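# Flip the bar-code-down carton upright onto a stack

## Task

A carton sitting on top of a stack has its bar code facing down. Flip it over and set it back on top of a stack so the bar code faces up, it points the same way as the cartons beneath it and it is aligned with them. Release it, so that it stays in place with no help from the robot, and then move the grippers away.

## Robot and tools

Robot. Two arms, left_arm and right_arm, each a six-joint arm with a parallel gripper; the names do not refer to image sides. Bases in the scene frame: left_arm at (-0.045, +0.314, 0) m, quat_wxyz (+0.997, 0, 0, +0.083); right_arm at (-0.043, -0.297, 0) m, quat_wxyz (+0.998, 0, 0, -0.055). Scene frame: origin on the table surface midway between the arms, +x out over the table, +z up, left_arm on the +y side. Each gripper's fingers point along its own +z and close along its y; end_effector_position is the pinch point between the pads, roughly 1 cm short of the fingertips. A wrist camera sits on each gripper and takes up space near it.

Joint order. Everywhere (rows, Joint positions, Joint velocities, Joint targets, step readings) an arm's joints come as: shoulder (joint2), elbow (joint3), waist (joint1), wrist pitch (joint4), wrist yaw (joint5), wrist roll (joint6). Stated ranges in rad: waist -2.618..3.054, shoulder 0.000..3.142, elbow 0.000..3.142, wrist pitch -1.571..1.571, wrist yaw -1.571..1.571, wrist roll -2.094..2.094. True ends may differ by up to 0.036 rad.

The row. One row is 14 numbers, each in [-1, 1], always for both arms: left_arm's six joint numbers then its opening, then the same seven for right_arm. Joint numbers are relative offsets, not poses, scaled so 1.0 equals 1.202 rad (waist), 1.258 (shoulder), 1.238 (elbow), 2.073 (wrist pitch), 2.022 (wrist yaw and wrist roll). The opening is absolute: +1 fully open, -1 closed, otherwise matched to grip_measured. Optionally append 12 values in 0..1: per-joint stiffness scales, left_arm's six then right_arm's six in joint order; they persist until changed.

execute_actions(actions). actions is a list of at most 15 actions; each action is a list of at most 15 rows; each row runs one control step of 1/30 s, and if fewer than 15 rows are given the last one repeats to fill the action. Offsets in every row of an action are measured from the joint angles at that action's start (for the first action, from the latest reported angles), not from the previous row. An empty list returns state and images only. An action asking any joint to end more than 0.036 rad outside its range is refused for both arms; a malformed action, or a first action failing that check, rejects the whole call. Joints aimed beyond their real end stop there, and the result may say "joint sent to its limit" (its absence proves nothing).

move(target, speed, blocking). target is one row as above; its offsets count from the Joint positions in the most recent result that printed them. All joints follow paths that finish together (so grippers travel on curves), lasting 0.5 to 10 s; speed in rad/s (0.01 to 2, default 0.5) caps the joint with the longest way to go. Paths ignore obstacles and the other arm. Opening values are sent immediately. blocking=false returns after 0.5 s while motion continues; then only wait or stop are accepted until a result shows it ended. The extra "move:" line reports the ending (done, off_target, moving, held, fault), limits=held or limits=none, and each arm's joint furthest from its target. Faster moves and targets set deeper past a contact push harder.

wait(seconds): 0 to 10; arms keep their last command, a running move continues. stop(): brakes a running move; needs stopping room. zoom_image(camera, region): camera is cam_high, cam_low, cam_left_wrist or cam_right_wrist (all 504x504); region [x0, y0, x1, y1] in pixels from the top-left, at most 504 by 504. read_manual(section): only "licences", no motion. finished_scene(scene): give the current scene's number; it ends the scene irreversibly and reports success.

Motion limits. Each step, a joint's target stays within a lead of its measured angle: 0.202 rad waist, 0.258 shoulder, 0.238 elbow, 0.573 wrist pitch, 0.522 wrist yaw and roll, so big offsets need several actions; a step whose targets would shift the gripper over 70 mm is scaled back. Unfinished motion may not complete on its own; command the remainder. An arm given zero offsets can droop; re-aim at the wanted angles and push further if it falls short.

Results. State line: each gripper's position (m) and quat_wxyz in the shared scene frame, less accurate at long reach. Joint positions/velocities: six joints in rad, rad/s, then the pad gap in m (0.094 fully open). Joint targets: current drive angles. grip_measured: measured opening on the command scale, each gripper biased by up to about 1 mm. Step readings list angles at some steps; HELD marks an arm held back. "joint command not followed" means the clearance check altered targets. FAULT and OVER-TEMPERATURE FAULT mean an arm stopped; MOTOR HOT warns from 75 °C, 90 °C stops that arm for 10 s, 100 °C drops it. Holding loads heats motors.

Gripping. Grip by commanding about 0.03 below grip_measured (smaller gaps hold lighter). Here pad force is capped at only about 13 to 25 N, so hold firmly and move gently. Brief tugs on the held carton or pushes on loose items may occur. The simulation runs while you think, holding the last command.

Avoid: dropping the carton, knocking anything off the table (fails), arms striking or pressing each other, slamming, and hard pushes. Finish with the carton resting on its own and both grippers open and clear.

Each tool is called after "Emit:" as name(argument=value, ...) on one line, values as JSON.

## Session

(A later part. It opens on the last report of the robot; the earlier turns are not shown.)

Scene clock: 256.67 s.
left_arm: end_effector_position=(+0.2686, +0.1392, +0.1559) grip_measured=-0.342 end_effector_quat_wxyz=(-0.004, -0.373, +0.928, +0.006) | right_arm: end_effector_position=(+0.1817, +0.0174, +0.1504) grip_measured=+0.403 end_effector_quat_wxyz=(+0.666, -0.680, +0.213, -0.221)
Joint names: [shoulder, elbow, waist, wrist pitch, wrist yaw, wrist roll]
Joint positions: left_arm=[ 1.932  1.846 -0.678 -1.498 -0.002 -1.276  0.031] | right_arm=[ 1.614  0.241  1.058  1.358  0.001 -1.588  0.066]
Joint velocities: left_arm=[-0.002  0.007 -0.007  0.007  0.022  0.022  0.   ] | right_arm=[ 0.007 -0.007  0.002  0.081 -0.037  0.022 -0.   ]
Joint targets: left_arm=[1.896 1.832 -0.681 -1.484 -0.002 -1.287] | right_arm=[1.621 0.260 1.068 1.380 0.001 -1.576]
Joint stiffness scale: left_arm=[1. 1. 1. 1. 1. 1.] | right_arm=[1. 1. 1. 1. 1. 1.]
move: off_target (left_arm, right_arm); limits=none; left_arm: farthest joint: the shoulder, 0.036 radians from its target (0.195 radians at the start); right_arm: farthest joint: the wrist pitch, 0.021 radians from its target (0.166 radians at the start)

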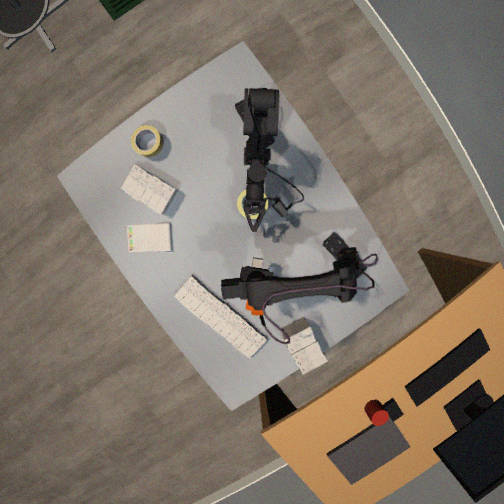

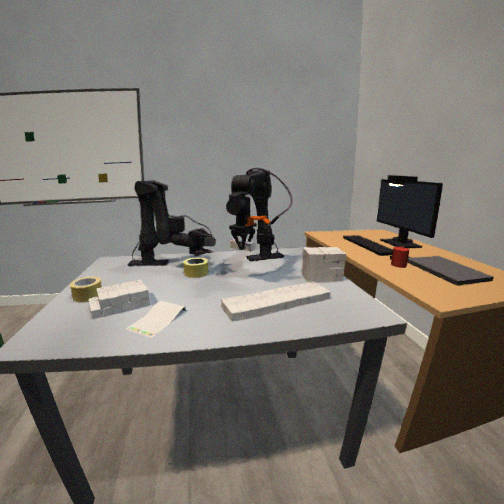

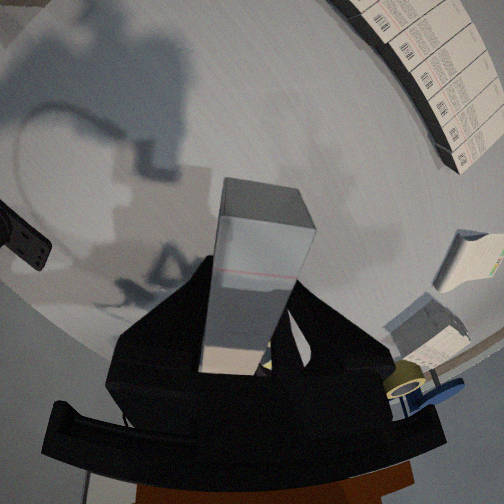

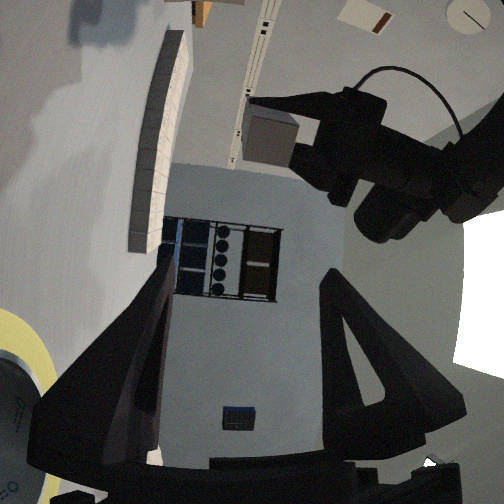

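Emit:
move(target=[-0.02,-0.008,0,0.005,0,-0.096,-0.4, 0.244,0.348,0.008,-0.0535,0,0.012,0.4], speed=0.25)

Emit:
zoom_image(camera="cam_high", region=[200, 200, 320, 320])

Emit:
zoom_image(camera="cam_low", region=[170, 180, 290, 280])

Scene clock: 272.23 s.
left_arm: end_effector_position=(+0.2661, +0.1415, +0.1513) grip_measured=-0.342 end_effector_quat_wxyz=(-0.004, -0.456, +0.890, +0.012) | right_arm: end_effector_position=(+0.2409, +0.0998, +0.1465) grip_measured=+0.403 end_effector_quat_wxyz=(+0.667, -0.679, +0.217, -0.217)
Joint names: [shoulder, elbow, waist, wrist pitch, wrist yaw, wrist roll]
Joint positions: left_arm=[ 1.927  1.821 -0.678 -1.49  -0.006 -1.459  0.031] | right_arm=[ 1.918  0.649  1.058  1.251  0.001 -1.575  0.066]
Joint velocities: left_arm=[-0.007  0.012 -0.012 -0.022  0.037  0.037  0.001] | right_arm=[-0.022 -0.002  0.007  0.022 -0.022  0.051 -0.   ]
Joint targets: left_arm=[1.907 1.837 -0.678 -1.488 -0.002 -1.470] | right_arm=[1.921 0.672 1.068 1.248 0.001 -1.563]
Joint stiffness scale: left_arm=[1. 1. 1. 1. 1. 1.] | right_arm=[1. 1. 1. 1. 1. 1.]
move: off_target (left_arm, right_arm); limits=none; left_arm: farthest joint: the shoulder, 0.021 radians from its target (0.021 radians at the start); right_arm: farthest joint: the elbow, 0.023 radians from its target (0.431 radians at the start)

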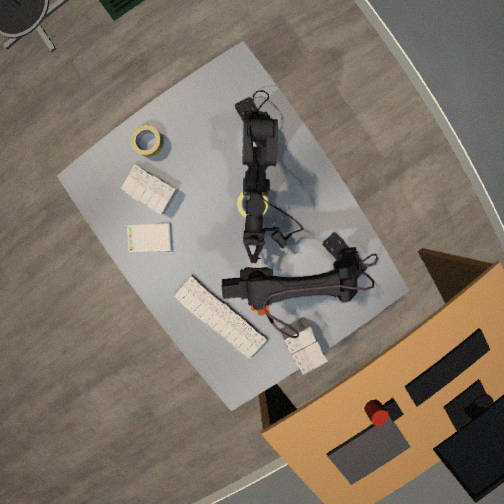

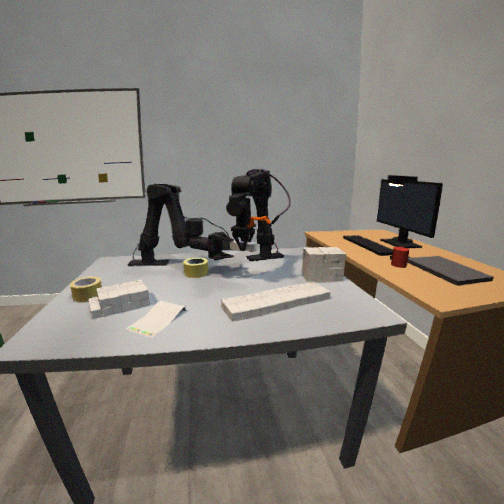

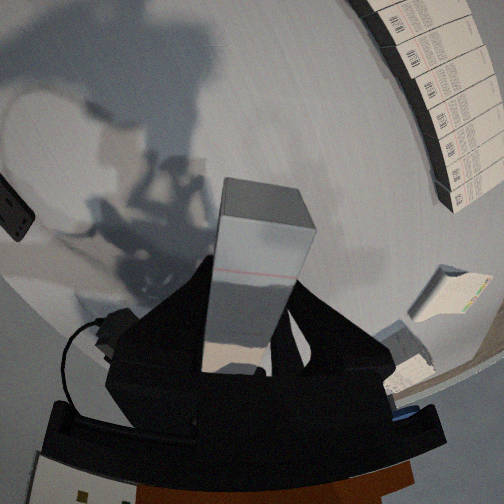

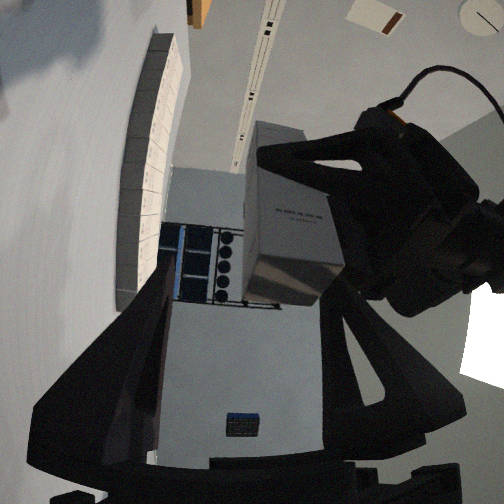

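Region (200, 200, 320, 320) of cam_high's 504x504 image, scaled by 4.200, with more detail than that image has.

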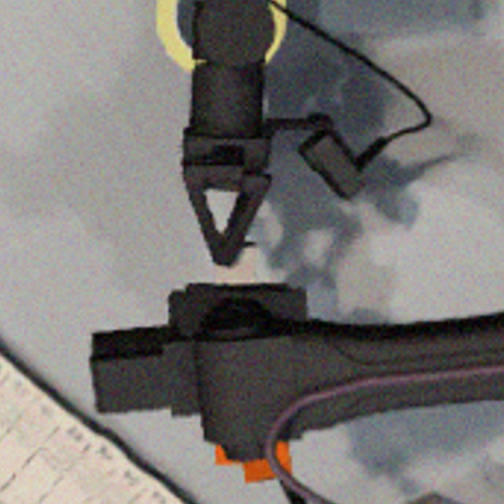

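Region (170, 180, 290, 280) of cam_low's 504x504 image, scaled by 4.200, with more detail than that image has.

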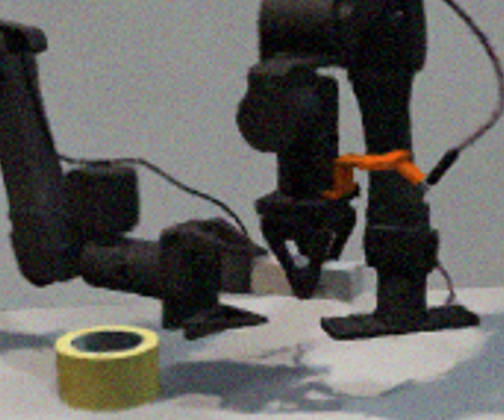

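Emit:
move(target=[-0.014,0.008,0,0,0,-0.004,-0.4, -0.034,0.0646,0.021,-0.0285,0,0.004,0.4], speed=0.1)

Emit:
zoom_image(camera="cam_high", region=[220, 220, 300, 300])

Emit:
zoom_image(camera="cam_low", region=[190, 200, 280, 275])

Scene clock: 294.00 s.
left_arm: end_effector_position=(+0.2661, +0.1415, +0.1513) grip_measured=-0.342 end_effector_quat_wxyz=(-0.004, -0.456, +0.890, +0.012) | right_arm: end_effector_position=(+0.2412, +0.1136, +0.1638) grip_measured=+0.403 end_effector_quat_wxyz=(+0.675, -0.674, +0.210, -0.214)
Joint names: [shoulder, elbow, waist, wrist pitch, wrist yaw, wrist roll]
Joint positions: left_arm=[ 1.927  1.821 -0.678 -1.49  -0.006 -1.46   0.031] | right_arm=[ 1.899  0.706  1.074  1.195  0.001 -1.576  0.066]
Joint velocities: left_arm=[ 0.002 -0.012 -0.007  0.007 -0.022 -0.007 -0.001] | right_arm=[-0.002  0.002  0.002  0.007 -0.022  0.051  0.001]
Joint targets: left_arm=[1.910 1.831 -0.678 -1.490 -0.006 -1.468] | right_arm=[1.875 0.729 1.084 1.192 0.001 -1.567]
Joint stiffness scale: left_arm=[1. 1. 1. 1. 1. 1.] | right_arm=[1. 1. 1. 1. 1. 1.]
move: off_target (right_arm); limits=none; left_arm: farthest joint: the shoulder, 0.018 radians from its target (0.018 radians at the start); right_arm: farthest joint: the shoulder, 0.023 radians from its target (0.042 radians at the start)

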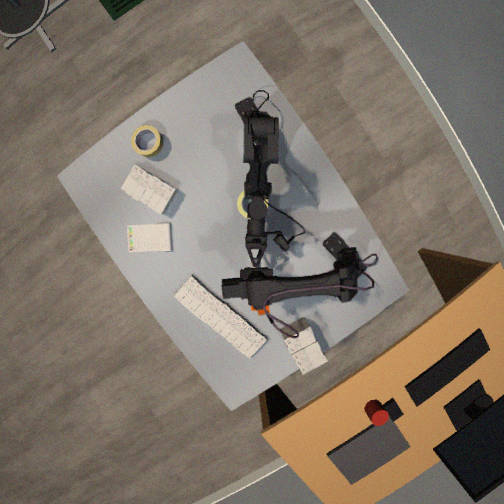

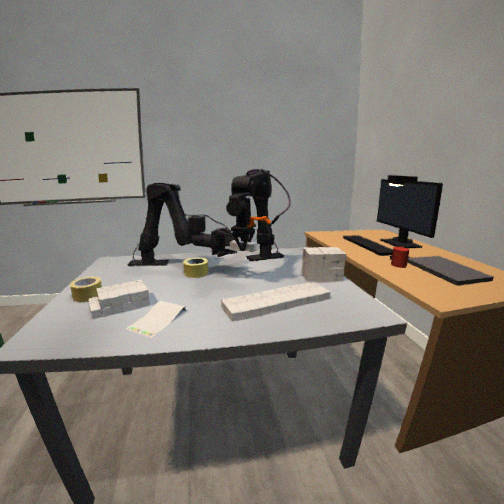

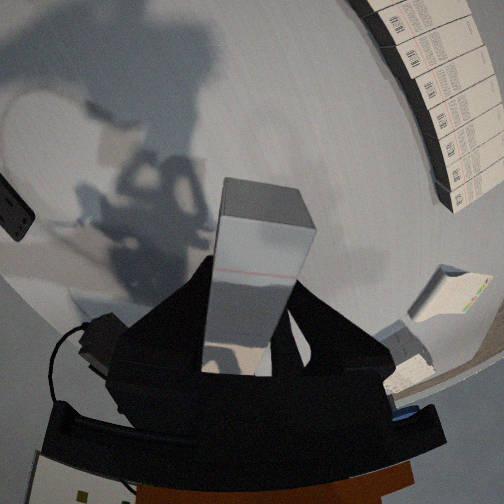

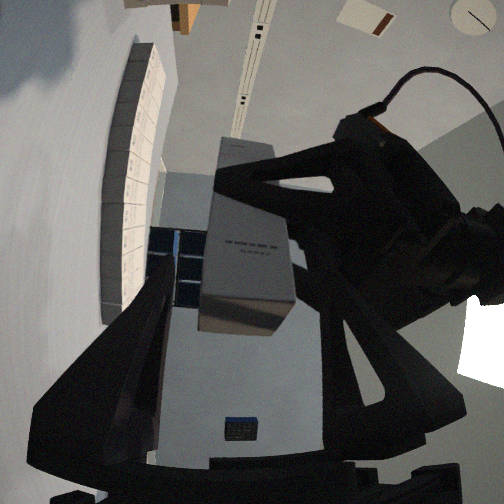

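Region (220, 220, 300, 300) of cam_high's 504x504 image, scaled by 6.300, with more detail than that image has.

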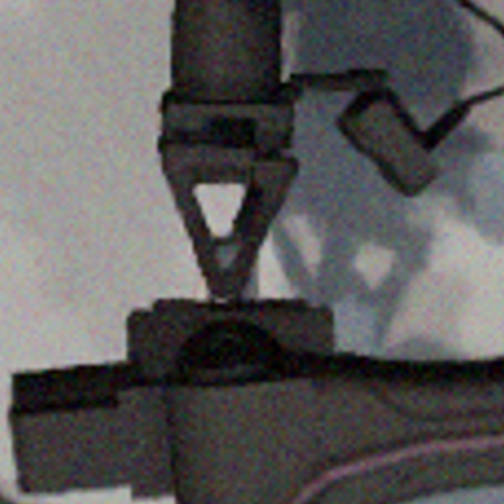

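Region (190, 200, 280, 275) of cam_low's 504x504 image, scaled by 5.600, with more detail than that image has.

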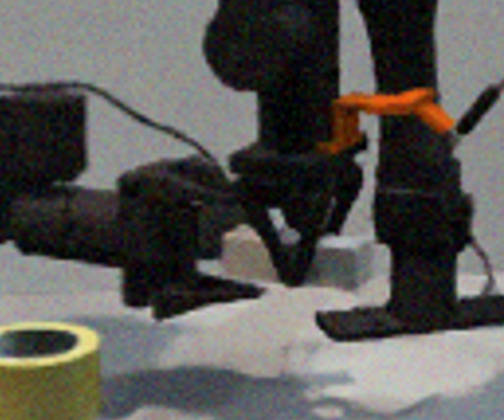

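Emit:
execute_actions(actions=[[[-0.012,0.006,0,0,0,-0.003,-0.4, -0.012,0.012,0.004,0,0,0.003,0.25],[-0.012,0.006,0,0,0,-0.003,-0.4, -0.012,0.012,0.004,0,0,0.003,0.1],[-0.012,0.006,0,0,0,-0.003,-0.4, -0.012,0.012,0.004,0,0,0.003,-0.05],[-0.012,0.006,0,0,0,-0.003,-0.4, -0.012,0.012,0.004,0,0,0.003,-0.15],[-0.012,0.006,0,0,0,-0.003,-0.4, -0.012,0.012,0.004,0,0,0.003,-0.22],[-0.012,0.006,0,0,0,-0.003,-0.4, -0.012,0.012,0.004,0,0,0.003,-0.26],[-0.012,0.006,0,0,0,-0.003,-0.4, -0.012,0.012,0.004,0,0,0.003,-0.29],[-0.012,0.006,0,0,0,-0.003,-0.4, -0.012,0.012,0.004,0,0,0.003,-0.32],[-0.012,0.006,0,0,0,-0.003,-0.4, -0.012,0.012,0.004,0,0,0.003,-0.34],[-0.012,0.006,0,0,0,-0.003,-0.4, -0.012,0.012,0.004,0,0,0.003,-0.36],[-0.012,0.006,0,0,0,-0.003,-0.4, -0.012,0.012,0.004,0,0,0.003,-0.38],[-0.012,0.006,0,0,0,-0.003,-0.4, -0.012,0.012,0.004,0,0,0.003,-0.40],[-0.012,0.006,0,0,0,-0.003,-0.4, -0.012,0.012,0.004,0,0,0.003,-0.42],[-0.012,0.006,0,0,0,-0.003,-0.4, -0.012,0.012,0.004,0,0,0.003,-0.44],[-0.012,0.006,0,0,0,-0.003,-0.4, -0.012,0.012,0.004,0,0,0.003,-0.46]],[[-0.012,0.006,0,0,0,-0.003,-0.4, -0.012,0.012,0.004,0,0,0.003,-0.46]]])

Scene clock: 312.63 s.
left_arm: end_effector_position=(+0.2659, +0.1412, +0.1513) grip_measured=-0.342 end_effector_quat_wxyz=(-0.005, -0.456, +0.890, +0.011) | right_arm: end_effector_position=(+0.2411, +0.1135, +0.1590) grip_measured=-0.342 end_effector_quat_wxyz=(+0.669, -0.681, +0.212, -0.211)
Joint names: [shoulder, elbow, waist, wrist pitch, wrist yaw, wrist roll]
Joint positions: left_arm=[ 1.927  1.821 -0.678 -1.49  -0.004 -1.46   0.031] | right_arm=[ 1.899  0.706  1.074  1.176  0.001 -1.575  0.031]
Joint velocities: left_arm=[-0.007  0.007 -0.007 -0.081  0.051 -0.051 -0.002] | right_arm=[-0.012 -0.007 -0.002 -0.037 -0.022  0.037  0.001]
Joint targets: left_arm=[1.912 1.829 -0.678 -1.490 -0.004 -1.466] | right_arm=[1.883 0.721 1.079 1.177 0.001 -1.569]
Joint stiffness scale: left_arm=[1. 1. 1. 1. 1. 1.] | right_arm=[1. 1. 1. 1. 1. 1.]
Step readings (joint positions; steps 1 to 15: 1st action; 16 to 30: 2nd action):
0: left_arm=[1.927 1.821 -0.678 -1.490 -0.006 -1.460] | right_arm=[1.899 0.706 1.074 1.195 0.001 -1.576]
1: left_arm=[1.927 1.821 -0.678 -1.490 -0.006 -1.460] | right_arm=[1.899 0.706 1.074 1.195 0.001 -1.576]
2: left_arm=[1.927 1.821 -0.678 -1.490 -0.006 -1.460] | right_arm=[1.899 0.706 1.074 1.195 0.001 -1.576]
4: left_arm=[1.927 1.821 -0.678 -1.490 -0.006 -1.460] | right_arm=[1.899 0.706 1.074 1.195 0.001 -1.576]
8: left_arm=[1.927 1.821 -0.678 -1.490 -0.005 -1.460] | right_arm=[1.899 0.706 1.074 1.179 0.001 -1.576]
15: left_arm=[1.927 1.821 -0.678 -1.490 -0.004 -1.460] | right_arm=[1.899 0.706 1.074 1.177 0.001 -1.575]
16: left_arm=[1.927 1.821 -0.678 -1.490 -0.004 -1.460] | right_arm=[1.899 0.706 1.074 1.176 0.001 -1.575]
17: left_arm=[1.927 1.821 -0.678 -1.490 -0.004 -1.460] | right_arm=[1.899 0.706 1.074 1.176 0.001 -1.575]
19: left_arm=[1.927 1.821 -0.678 -1.490 -0.004 -1.460] | right_arm=[1.899 0.706 1.074 1.176 0.001 -1.575]
23: left_arm=[1.927 1.821 -0.678 -1.490 -0.004 -1.460] | right_arm=[1.899 0.706 1.074 1.176 0.001 -1.575]
30: Joint positions above

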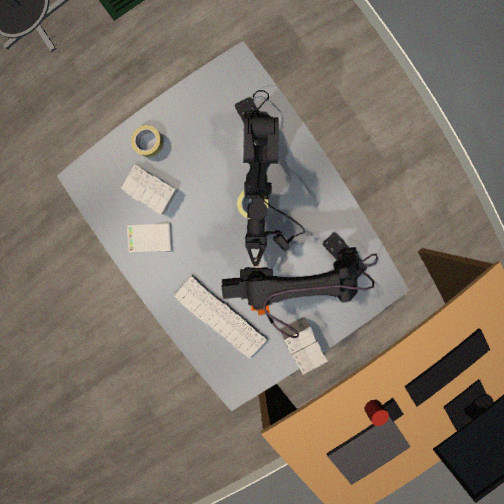

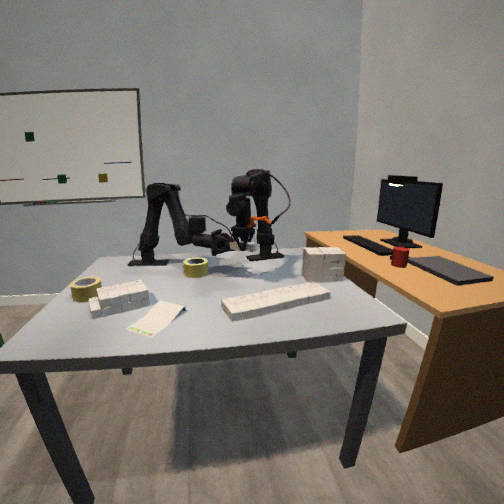

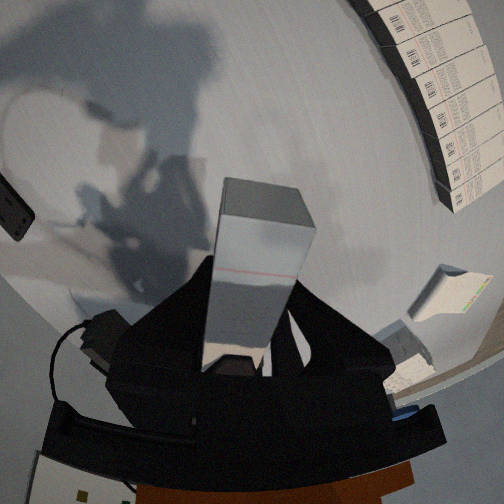

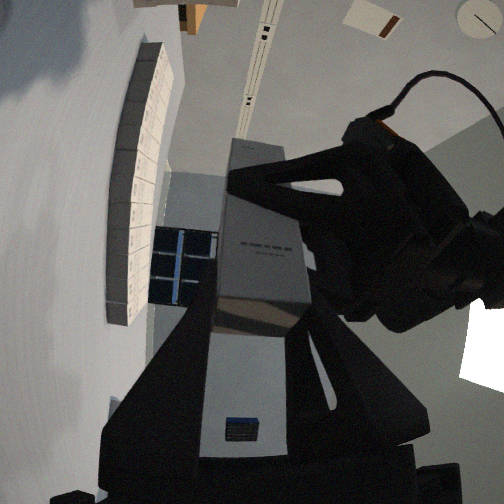

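Emit:
execute_actions(actions=[[[-0.012,0.006,0,0,0,-0.003,-0.3, -0.012,0.012,0.004,0,0,0.003,-0.42],[-0.012,0.006,0,0,0,-0.003,-0.2, -0.012,0.012,0.004,0,0,0.003,-0.42],[-0.012,0.006,0,0,0,-0.003,0.0, -0.012,0.012,0.004,0,0,0.003,-0.42],[-0.012,0.006,0,0,0,-0.003,0.3, -0.012,0.012,0.004,0,0,0.003,-0.42],[-0.012,0.006,0,0,0,-0.003,0.6, -0.012,0.012,0.004,0,0,0.003,-0.42],[-0.012,0.006,0,0,0,-0.003,1, -0.012,0.012,0.004,0,0,0.003,-0.42]]])

Emit:
move(target=[-0.012,0.006,0,0,0,-0.003,1, -0.012,0.012,0.004,0,0,0.78,-0.42], speed=1.0)

Scene clock: 326.83 s.
left_arm: end_effector_position=(+0.2659, +0.1412, +0.1513) grip_measured=+1.000 end_effector_quat_wxyz=(-0.005, -0.456, +0.890, +0.011) | right_arm: end_effector_position=(+0.2411, +0.1135, +0.1564) grip_measured=-0.342 end_effector_quat_wxyz=(+0.665, -0.684, +0.213, -0.210)
Joint names: [shoulder, elbow, waist, wrist pitch, wrist yaw, wrist roll]
Joint positions: left_arm=[ 1.927  1.821 -0.678 -1.49  -0.004 -1.46   0.094] | right_arm=[ 1.899  0.706  1.074  1.165  0.001 -1.575  0.031]
Joint velocities: left_arm=[-0.002 -0.012 -0.002 -0.007  0.022 -0.037  0.   ] | right_arm=[ 0.012 -0.002 -0.027  0.007 -0.037 -0.007 -0.   ]
Joint targets: left_arm=[1.912 1.829 -0.678 -1.490 -0.004 -1.466] | right_arm=[1.883 0.721 1.079 1.176 0.001 -1.569]
Joint stiffness scale: left_arm=[1. 1. 1. 1. 1. 1.] | right_arm=[1. 1. 1. 1. 1. 1.]
Step readings (joint positions):
0: left_arm=[1.927 1.821 -0.678 -1.490 -0.004 -1.460] | right_arm=[1.899 0.706 1.074 1.176 0.001 -1.575]
1: left_arm=[1.927 1.821 -0.678 -1.490 -0.004 -1.460] | right_arm=[1.899 0.706 1.074 1.175 0.001 -1.575]
2: left_arm=[1.927 1.821 -0.678 -1.490 -0.004 -1.460] | right_arm=[1.899 0.706 1.074 1.174 0.001 -1.575]
4: left_arm=[1.927 1.821 -0.678 -1.490 -0.004 -1.460] | right_arm=[1.899 0.706 1.074 1.170 0.001 -1.575]
8: left_arm=[1.927 1.821 -0.678 -1.490 -0.004 -1.460] | right_arm=[1.899 0.706 1.074 1.167 0.001 -1.575]
15: Joint positions above

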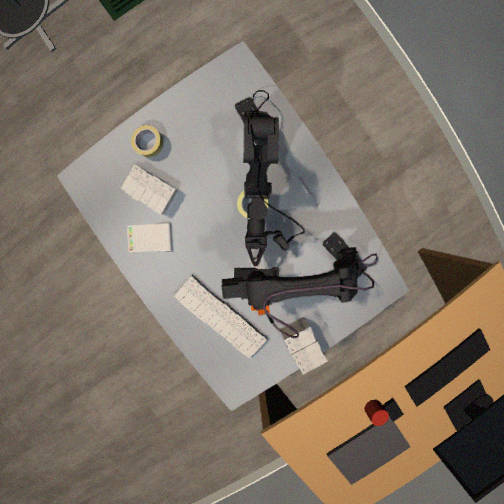

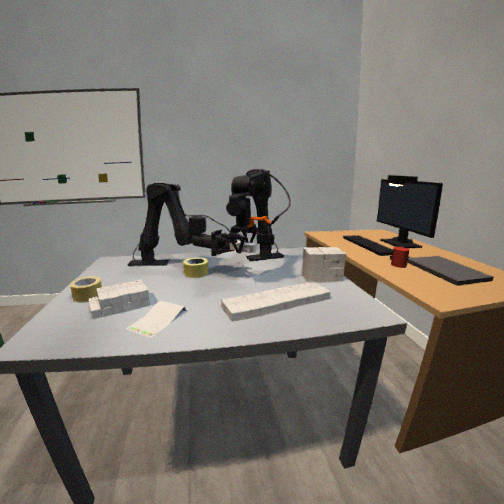

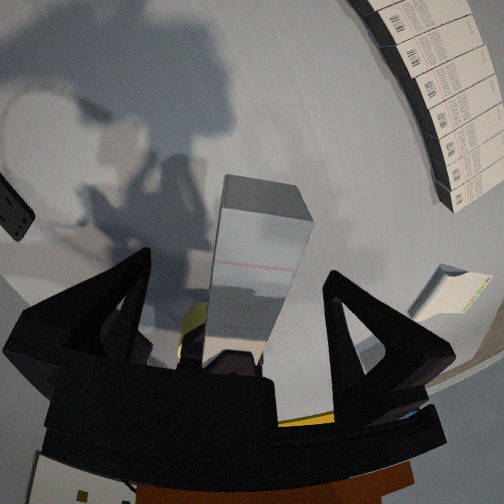

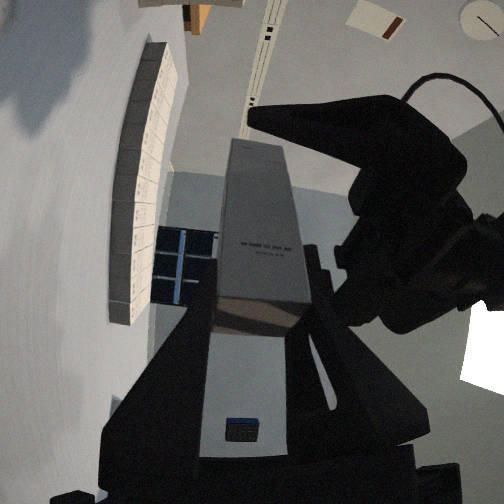

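Scene clock: 329.37 s.
left_arm: end_effector_position=(+0.2659, +0.1412, +0.1513) grip_measured=+1.000 end_effector_quat_wxyz=(-0.005, -0.456, +0.890, +0.011) | right_arm: end_effector_position=(+0.2411, +0.1134, +0.1538) grip_measured=-0.342 end_effector_quat_wxyz=(+0.616, -0.335, +0.638, +0.320)
Joint names: [shoulder, elbow, waist, wrist pitch, wrist yaw, wrist roll]
Joint positions: left_arm=[ 1.927  1.821 -0.678 -1.49  -0.004 -1.46   0.094] | right_arm=[ 1.899  0.706  1.074  1.155  0.001 -0.004  0.031]
Joint velocities: left_arm=[ 0.002  0.002 -0.007 -0.007  0.022  0.022  0.   ] | right_arm=[-0.002 -0.002  0.007 -0.022 -0.037  0.051 -0.   ]
Joint targets: left_arm=[1.912 1.829 -0.678 -1.490 -0.004 -1.466] | right_arm=[1.883 0.721 1.079 1.166 0.001 0.002]
Joint stiffness scale: left_arm=[1. 1. 1. 1. 1. 1.] | right_arm=[1. 1. 1. 1. 1. 1.]
move: done; limits=none; left_arm: farthest joint: the shoulder, 0.016 radians from its target (0.016 radians at the start); right_arm: farthest joint: the shoulder, 0.015 radians from its target (0.015 radians at the start)

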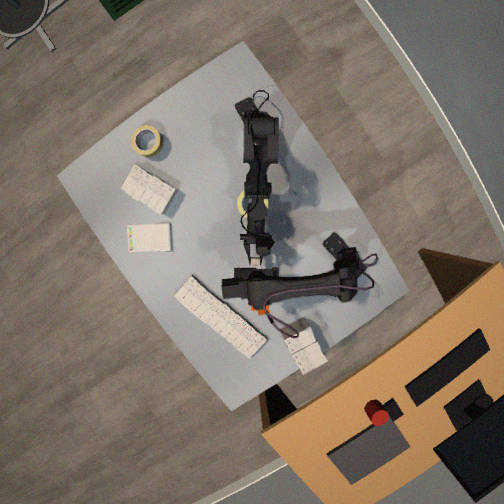

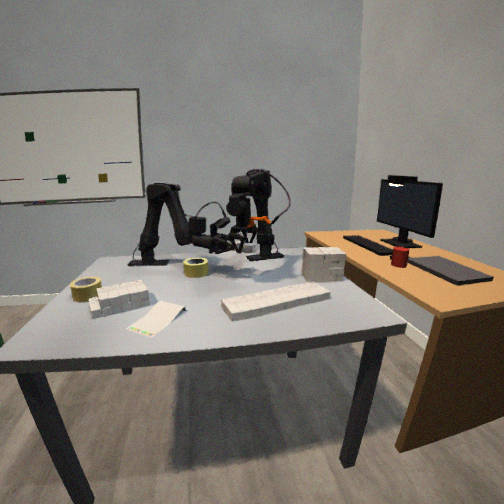

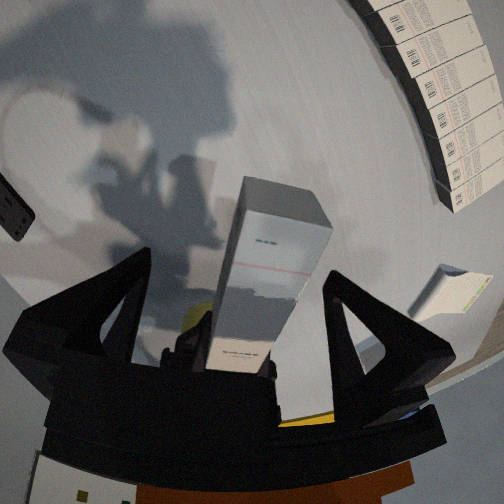

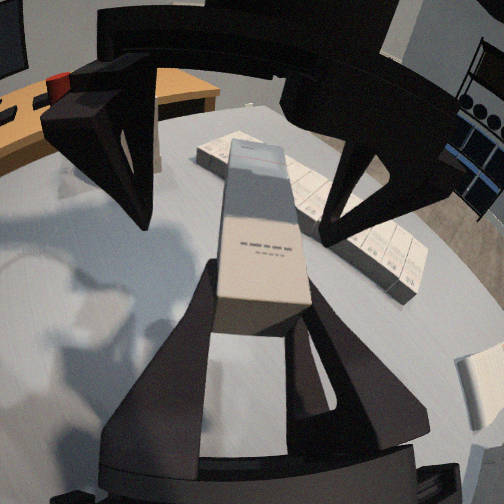

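Emit:
move(target=[-0.012,0.006,0,0,0,-0.003,1, -0.012,0.012,0.004,0.022,0,0.78,-0.42], speed=1.0)

Emit:
zoom_image(camera="cam_low", region=[190, 200, 280, 275])

Scene clock: 340.37 s.
left_arm: end_effector_position=(+0.2659, +0.1412, +0.1513) grip_measured=+1.000 end_effector_quat_wxyz=(-0.005, -0.456, +0.890, +0.011) | right_arm: end_effector_position=(+0.2411, +0.1135, +0.1565) grip_measured=-0.343 end_effector_quat_wxyz=(+0.208, +0.216, +0.683, +0.666)
Joint names: [shoulder, elbow, waist, wrist pitch, wrist yaw, wrist roll]
Joint positions: left_arm=[ 1.927  1.821 -0.678 -1.49  -0.004 -1.46   0.094] | right_arm=[1.899 0.706 1.074 1.166 0.001 1.575 0.031]
Joint velocities: left_arm=[-0.007 -0.007  0.027 -0.022  0.022  0.066  0.   ] | right_arm=[-0.002 -0.002  0.012 -0.022  0.037 -0.022  0.   ]
Joint targets: left_arm=[1.912 1.829 -0.678 -1.490 -0.004 -1.466] | right_arm=[1.883 0.721 1.079 1.200 0.001 1.573]
Joint stiffness scale: left_arm=[1. 1. 1. 1. 1. 1.] | right_arm=[1. 1. 1. 1. 1. 1.]
move: off_target (right_arm); limits=none; left_arm: farthest joint: the shoulder, 0.016 radians from its target (0.016 radians at the start); right_arm: farthest joint: the wrist pitch, 0.035 radians from its target (0.046 radians at the start)

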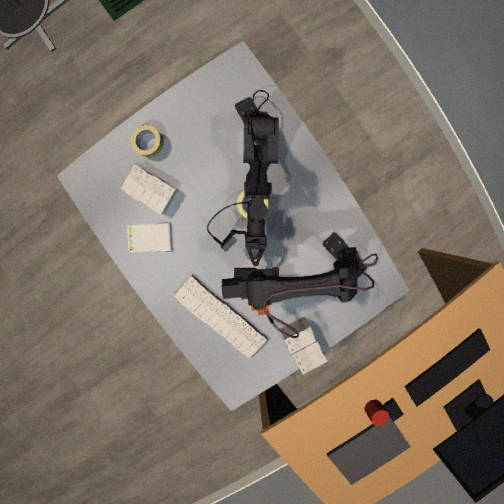

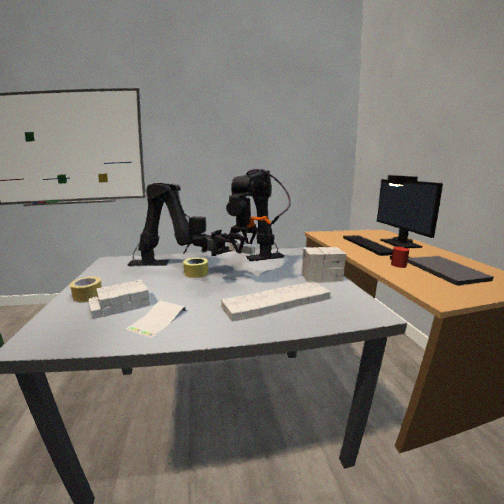

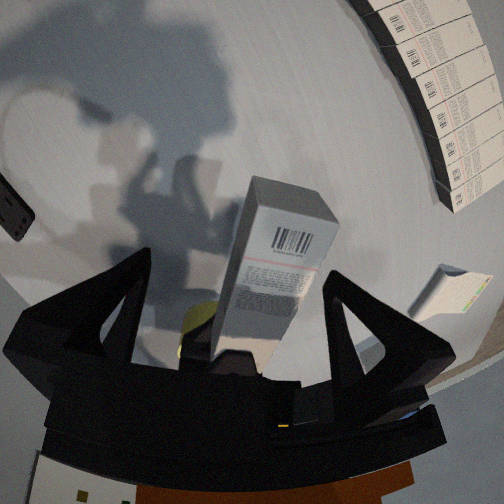

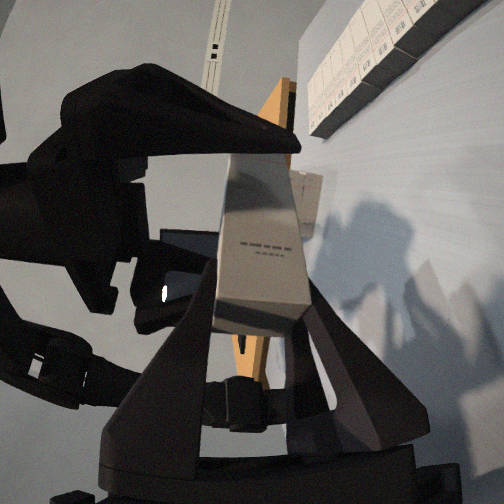

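Region (190, 200, 280, 275) of cam_low's 504x504 image, scaled by 5.600, with more detail than that image has.

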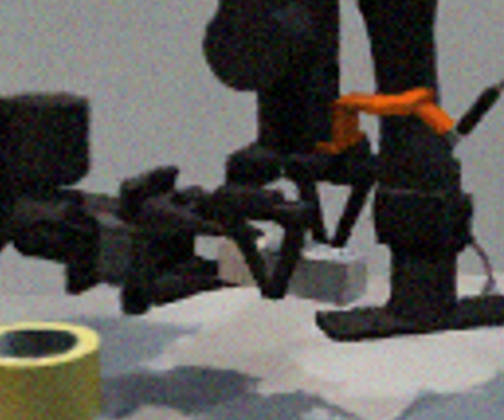

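Emit:
zoom_image(camera="cam_left_wrist", region=[130, 160, 370, 400])

Emit:
zoom_image(camera="cam_high", region=[200, 220, 300, 320])

Region (130, 160, 370, 400) of cam_left_wrist's 504x504 image, scaled by 2.100, with more detail than that image has.

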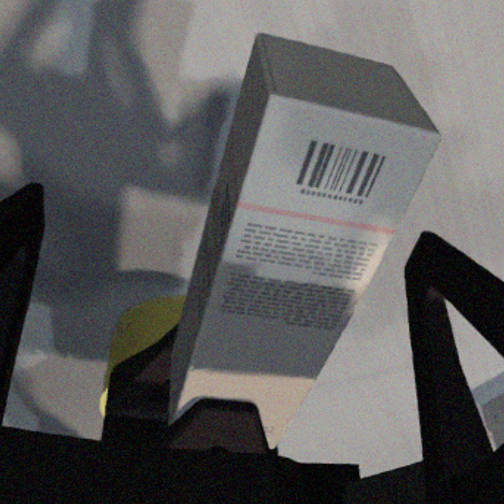

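Region (200, 220, 300, 320) of cam_high's 504x504 image, scaled by 5.040, with more detail than that image has.

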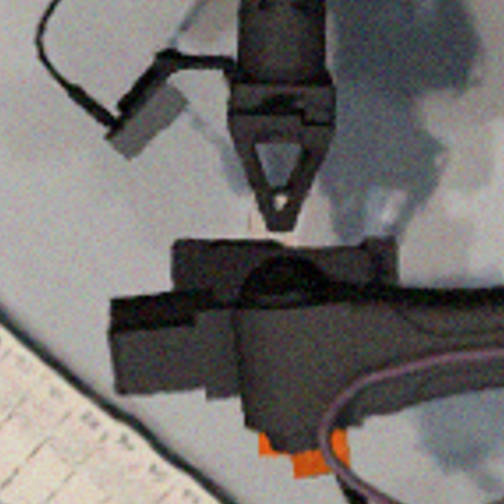

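Emit:
move(target=[-0.012,0.006,0,0.019,0,0.079,0.4, 0.0533,-0.0275,0.004,0.09,0,-0.004,-0.42], speed=0.2)

Emit:
zoom_image(camera="cam_low", region=[190, 200, 280, 275])

Scene clock: 370.47 s.
left_arm: end_effector_position=(+0.2712, +0.1382, +0.1512) grip_measured=+0.402 end_effector_quat_wxyz=(+0.001, -0.389, +0.921, +0.001) | right_arm: end_effector_position=(+0.2390, +0.1104, +0.1509) grip_measured=-0.343 end_effector_quat_wxyz=(+0.213, +0.210, +0.664, +0.685)
Joint names: [shoulder, elbow, waist, wrist pitch, wrist yaw, wrist roll]
Joint positions: left_arm=[ 1.927  1.821 -0.678 -1.465 -0.004 -1.311  0.066] | right_arm=[1.966 0.678 1.074 1.317 0.001 1.576 0.031]
Joint velocities: left_arm=[ 0.007 -0.012 -0.007  0.051 -0.066 -0.007 -0.001] | right_arm=[-0.017 -0.012 -0.002 -0.037 -0.007 -0.022 -0.001]
Joint targets: left_arm=[1.912 1.829 -0.678 -1.450 -0.004 -1.300] | right_arm=[1.966 0.672 1.079 1.352 0.001 1.566]
Joint stiffness scale: left_arm=[1. 1. 1. 1. 1. 1.] | right_arm=[1. 1. 1. 1. 1. 1.]
move: off_target (right_arm); limits=none; left_arm: farthest joint: the shoulder, 0.016 radians from its target (0.016 radians at the start); right_arm: farthest joint: the wrist pitch, 0.035 radians from its target (0.187 radians at the start)

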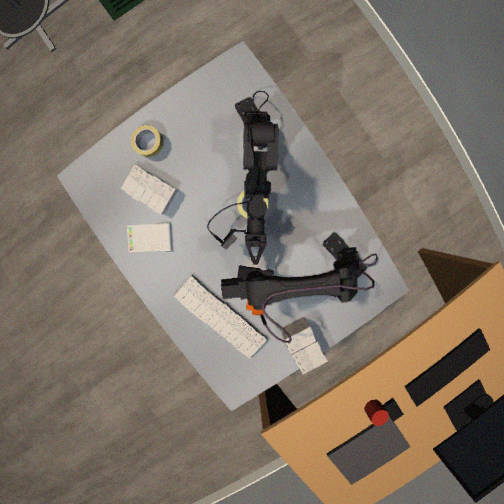

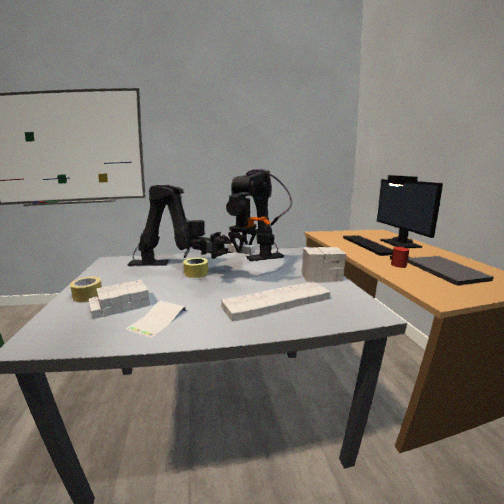

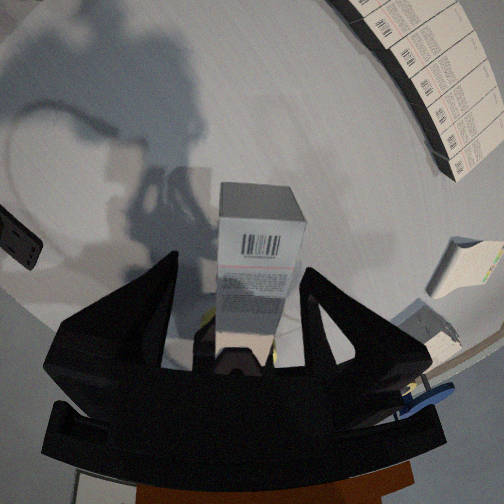

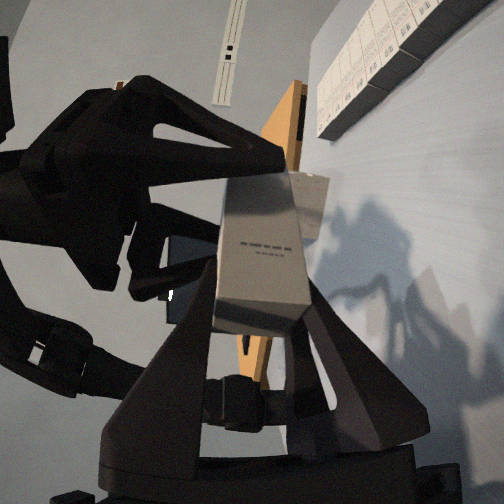

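Region (190, 200, 280, 275) of cam_low's 504x504 image, scaled by 5.600, with more detail than that image has.

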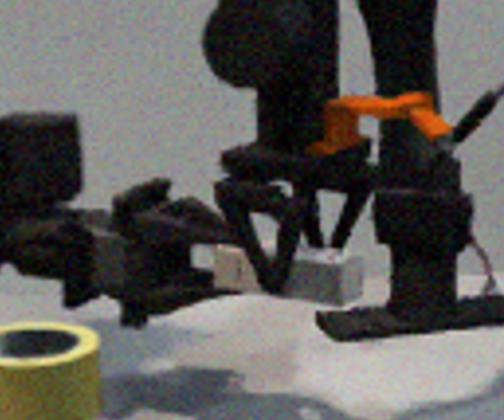

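Emit:
move(target=[-0.012,0.006,0,0.004,0,-0.039,0.0, -0.004,0.034,0.004,0.017,0,-0.004,-0.42], speed=0.15)

Emit:
zoom_image(camera="cam_low", region=[190, 200, 280, 275])

Scene clock: 377.77 s.
left_arm: end_effector_position=(+0.2713, +0.1381, +0.1512) grip_measured=+0.002 end_effector_quat_wxyz=(+0.002, -0.420, +0.908, +0.001) | right_arm: end_effector_position=(+0.2410, +0.1133, +0.1580) grip_measured=-0.343 end_effector_quat_wxyz=(+0.215, +0.209, +0.657, +0.692)
Joint names: [shoulder, elbow, waist, wrist pitch, wrist yaw, wrist roll]
Joint positions: left_arm=[ 1.927  1.821 -0.678 -1.465 -0.004 -1.379  0.047] | right_arm=[1.966 0.695 1.074 1.32  0.001 1.577 0.031]
Joint velocities: left_arm=[ 0.002  0.002 -0.017  0.066  0.007 -0.022  0.   ] | right_arm=[-0.002 -0.002 -0.002 -0.007 -0.007 -0.051  0.   ]
Joint targets: left_arm=[1.912 1.829 -0.678 -1.457 -0.004 -1.390] | right_arm=[1.961 0.720 1.079 1.353 0.001 1.568]
Joint stiffness scale: left_arm=[1. 1. 1. 1. 1. 1.] | right_arm=[1. 1. 1. 1. 1. 1.]
move: off_target (right_arm); limits=none; left_arm: farthest joint: the shoulder, 0.016 radians from its target (0.016 radians at the start); right_arm: farthest joint: the wrist pitch, 0.032 radians from its target (0.035 radians at the start)

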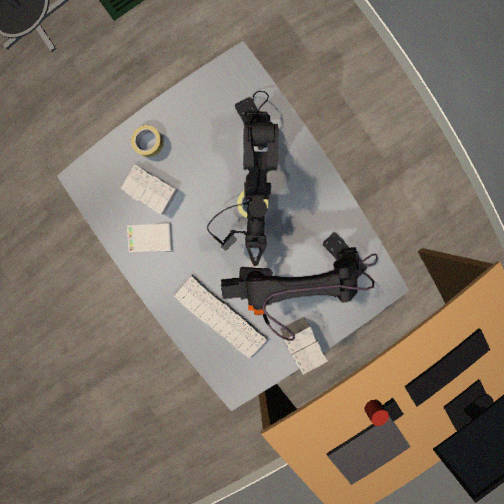

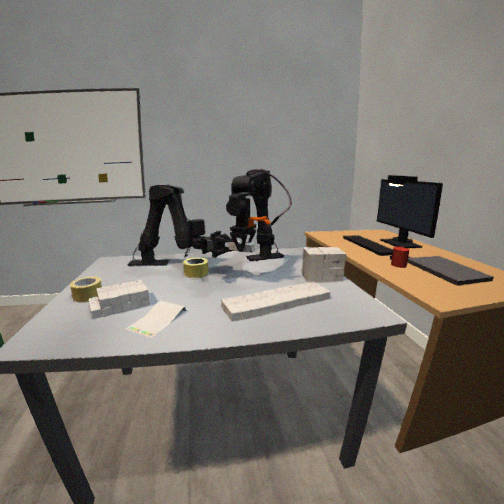

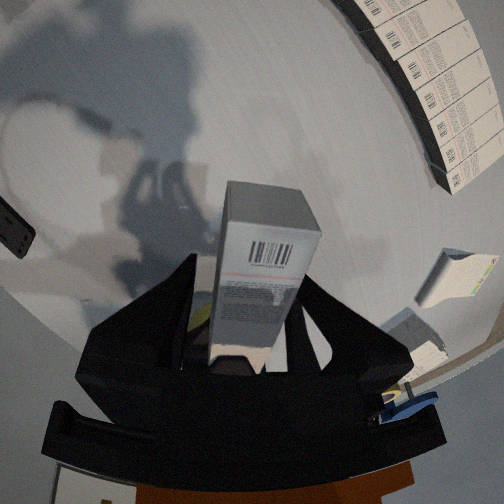

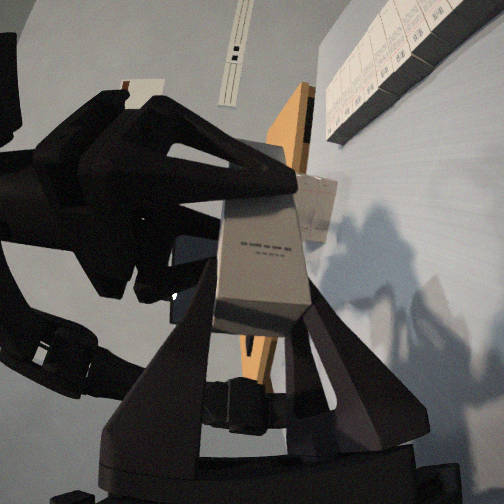

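Region (190, 200, 280, 275) of cam_low's 504x504 image, scaled by 5.600, with more detail than that image has.

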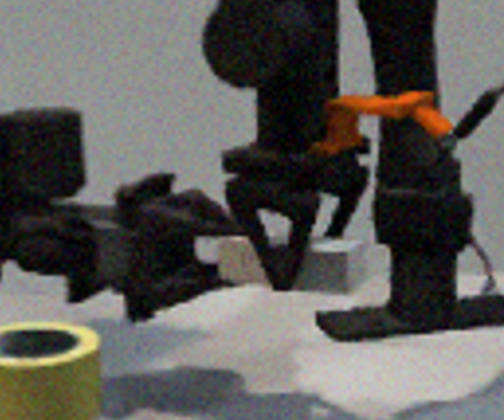

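Emit:
execute_actions(actions=[[[-0.012,0.006,0,0.011,0,-0.003,-0.05, -0.004,0.018,0.002,0.015,0,-0.003,-0.42],[-0.012,0.006,0,0.011,0,-0.003,-0.1, -0.004,0.018,0.002,0.015,0,-0.003,-0.42],[-0.012,0.006,0,0.011,0,-0.003,-0.14, -0.004,0.018,0.002,0.015,0,-0.003,-0.42],[-0.012,0.006,0,0.011,0,-0.003,-0.18, -0.004,0.018,0.002,0.015,0,-0.003,-0.42],[-0.012,0.006,0,0.011,0,-0.003,-0.21, -0.004,0.018,0.002,0.015,0,-0.003,-0.42],[-0.012,0.006,0,0.011,0,-0.003,-0.24, -0.004,0.018,0.002,0.015,0,-0.003,-0.42],[-0.012,0.006,0,0.011,0,-0.003,-0.26, -0.004,0.018,0.002,0.015,0,-0.003,-0.42],[-0.012,0.006,0,0.011,0,-0.003,-0.28, -0.004,0.018,0.002,0.015,0,-0.003,-0.42],[-0.012,0.006,0,0.011,0,-0.003,-0.30, -0.004,0.018,0.002,0.015,0,-0.003,-0.42],[-0.012,0.006,0,0.011,0,-0.003,-0.32, -0.004,0.018,0.002,0.015,0,-0.003,-0.42],[-0.012,0.006,0,0.011,0,-0.003,-0.34, -0.004,0.018,0.002,0.015,0,-0.003,-0.42],[-0.012,0.006,0,0.011,0,-0.003,-0.36, -0.004,0.018,0.002,0.015,0,-0.003,-0.42],[-0.012,0.006,0,0.011,0,-0.003,-0.38, -0.004,0.018,0.002,0.015,0,-0.003,-0.42],[-0.012,0.006,0,0.011,0,-0.003,-0.4, -0.004,0.018,0.002,0.015,0,-0.003,-0.42]],[[-0.012,0.006,0,0.003,0,-0.003,-0.4, -0.004,0.018,0.002,0.015,0,-0.003,-0.42],[-0.012,0.006,0,0.003,0,-0.003,-0.4, -0.004,0.018,0.002,0.015,0,-0.003,-0.42],[-0.012,0.006,0,0.003,0,-0.003,-0.4, -0.004,0.018,0.002,0.015,0,-0.003,-0.42],[-0.012,0.006,0,0.003,0,-0.003,-0.4, -0.004,0.018,0.002,0.015,0,-0.003,-0.42],[-0.012,0.006,0,0.003,0,-0.003,-0.4, -0.004,0.018,0.002,0.015,0,-0.003,-0.42]]])

Scene clock: 395.77 s.
left_arm: end_effector_position=(+0.2734, +0.1369, +0.1513) grip_measured=-0.332 end_effector_quat_wxyz=(+0.004, -0.421, +0.907, -0.003) | right_arm: end_effector_position=(+0.2409, +0.1134, +0.1580) grip_measured=-0.343 end_effector_quat_wxyz=(+0.216, +0.207, +0.658, +0.691)
Joint names: [shoulder, elbow, waist, wrist pitch, wrist yaw, wrist roll]
Joint positions: left_arm=[ 1.927  1.821 -0.678 -1.455 -0.004 -1.381  0.031] | right_arm=[1.966 0.695 1.074 1.32  0.001 1.573 0.031]
Joint velocities: left_arm=[-0.002 -0.007  0.012  0.037  0.037 -0.007  0.001] | right_arm=[-0.002 -0.012 -0.022  0.007 -0.007  0.022 -0.001]
Joint targets: left_arm=[1.912 1.829 -0.678 -1.449 -0.004 -1.386] | right_arm=[1.961 0.717 1.076 1.351 0.001 1.568]
Joint stiffness scale: left_arm=[1. 1. 1. 1. 1. 1.] | right_arm=[1. 1. 1. 1. 1. 1.]
Step readings (joint positions; steps 1 to 15: 1st action; 16 to 30: 2nd action):
0: left_arm=[1.927 1.821 -0.678 -1.465 -0.004 -1.380] | right_arm=[1.966 0.695 1.074 1.320 0.001 1.577]
1: left_arm=[1.927 1.821 -0.678 -1.464 -0.004 -1.380] | right_arm=[1.966 0.695 1.074 1.320 0.001 1.577]
2: left_arm=[1.927 1.821 -0.678 -1.463 -0.004 -1.380] | right_arm=[1.966 0.695 1.074 1.320 0.001 1.577]
4: left_arm=[1.927 1.821 -0.678 -1.461 -0.004 -1.380] | right_arm=[1.966 0.695 1.074 1.320 0.001 1.577]
8: left_arm=[1.927 1.821 -0.678 -1.458 -0.004 -1.380] | right_arm=[1.966 0.695 1.074 1.320 0.001 1.577]
15: left_arm=[1.927 1.821 -0.678 -1.455 -0.004 -1.380] | right_arm=[1.966 0.695 1.074 1.320 0.001 1.574]
16: left_arm=[1.927 1.821 -0.678 -1.455 -0.004 -1.380] | right_arm=[1.966 0.695 1.074 1.320 0.001 1.574]
17: left_arm=[1.927 1.821 -0.678 -1.455 -0.004 -1.381] | right_arm=[1.966 0.695 1.074 1.320 0.001 1.573]
19: left_arm=[1.927 1.821 -0.678 -1.455 -0.004 -1.381] | right_arm=[1.966 0.695 1.074 1.320 0.001 1.573]
23: left_arm=[1.927 1.821 -0.678 -1.455 -0.004 -1.381] | right_arm=[1.966 0.695 1.074 1.320 0.001 1.573]
30: Joint positions above

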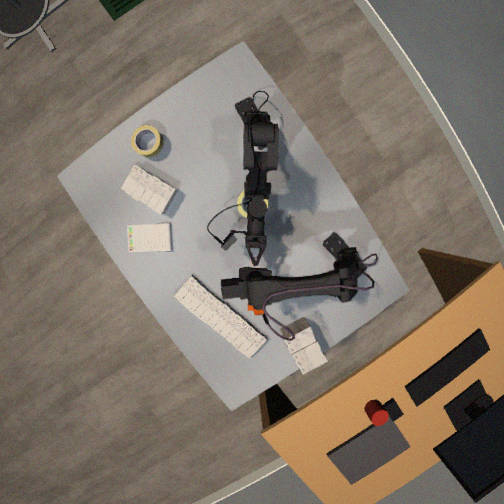

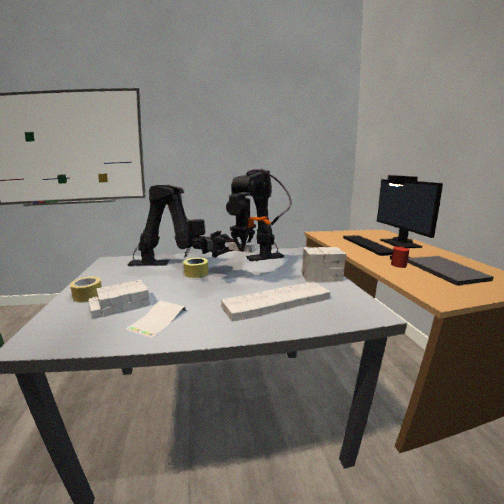

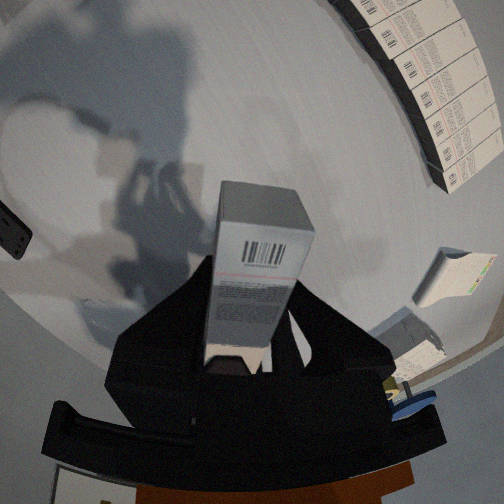

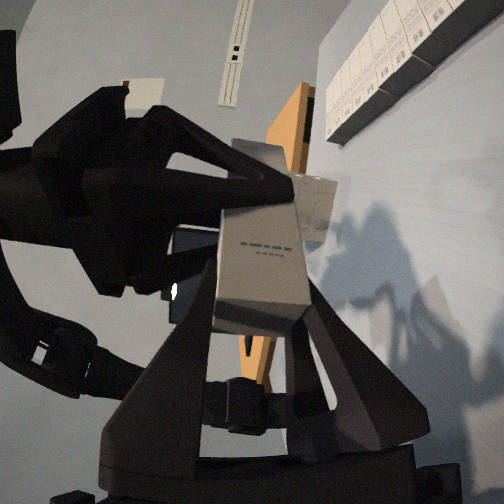

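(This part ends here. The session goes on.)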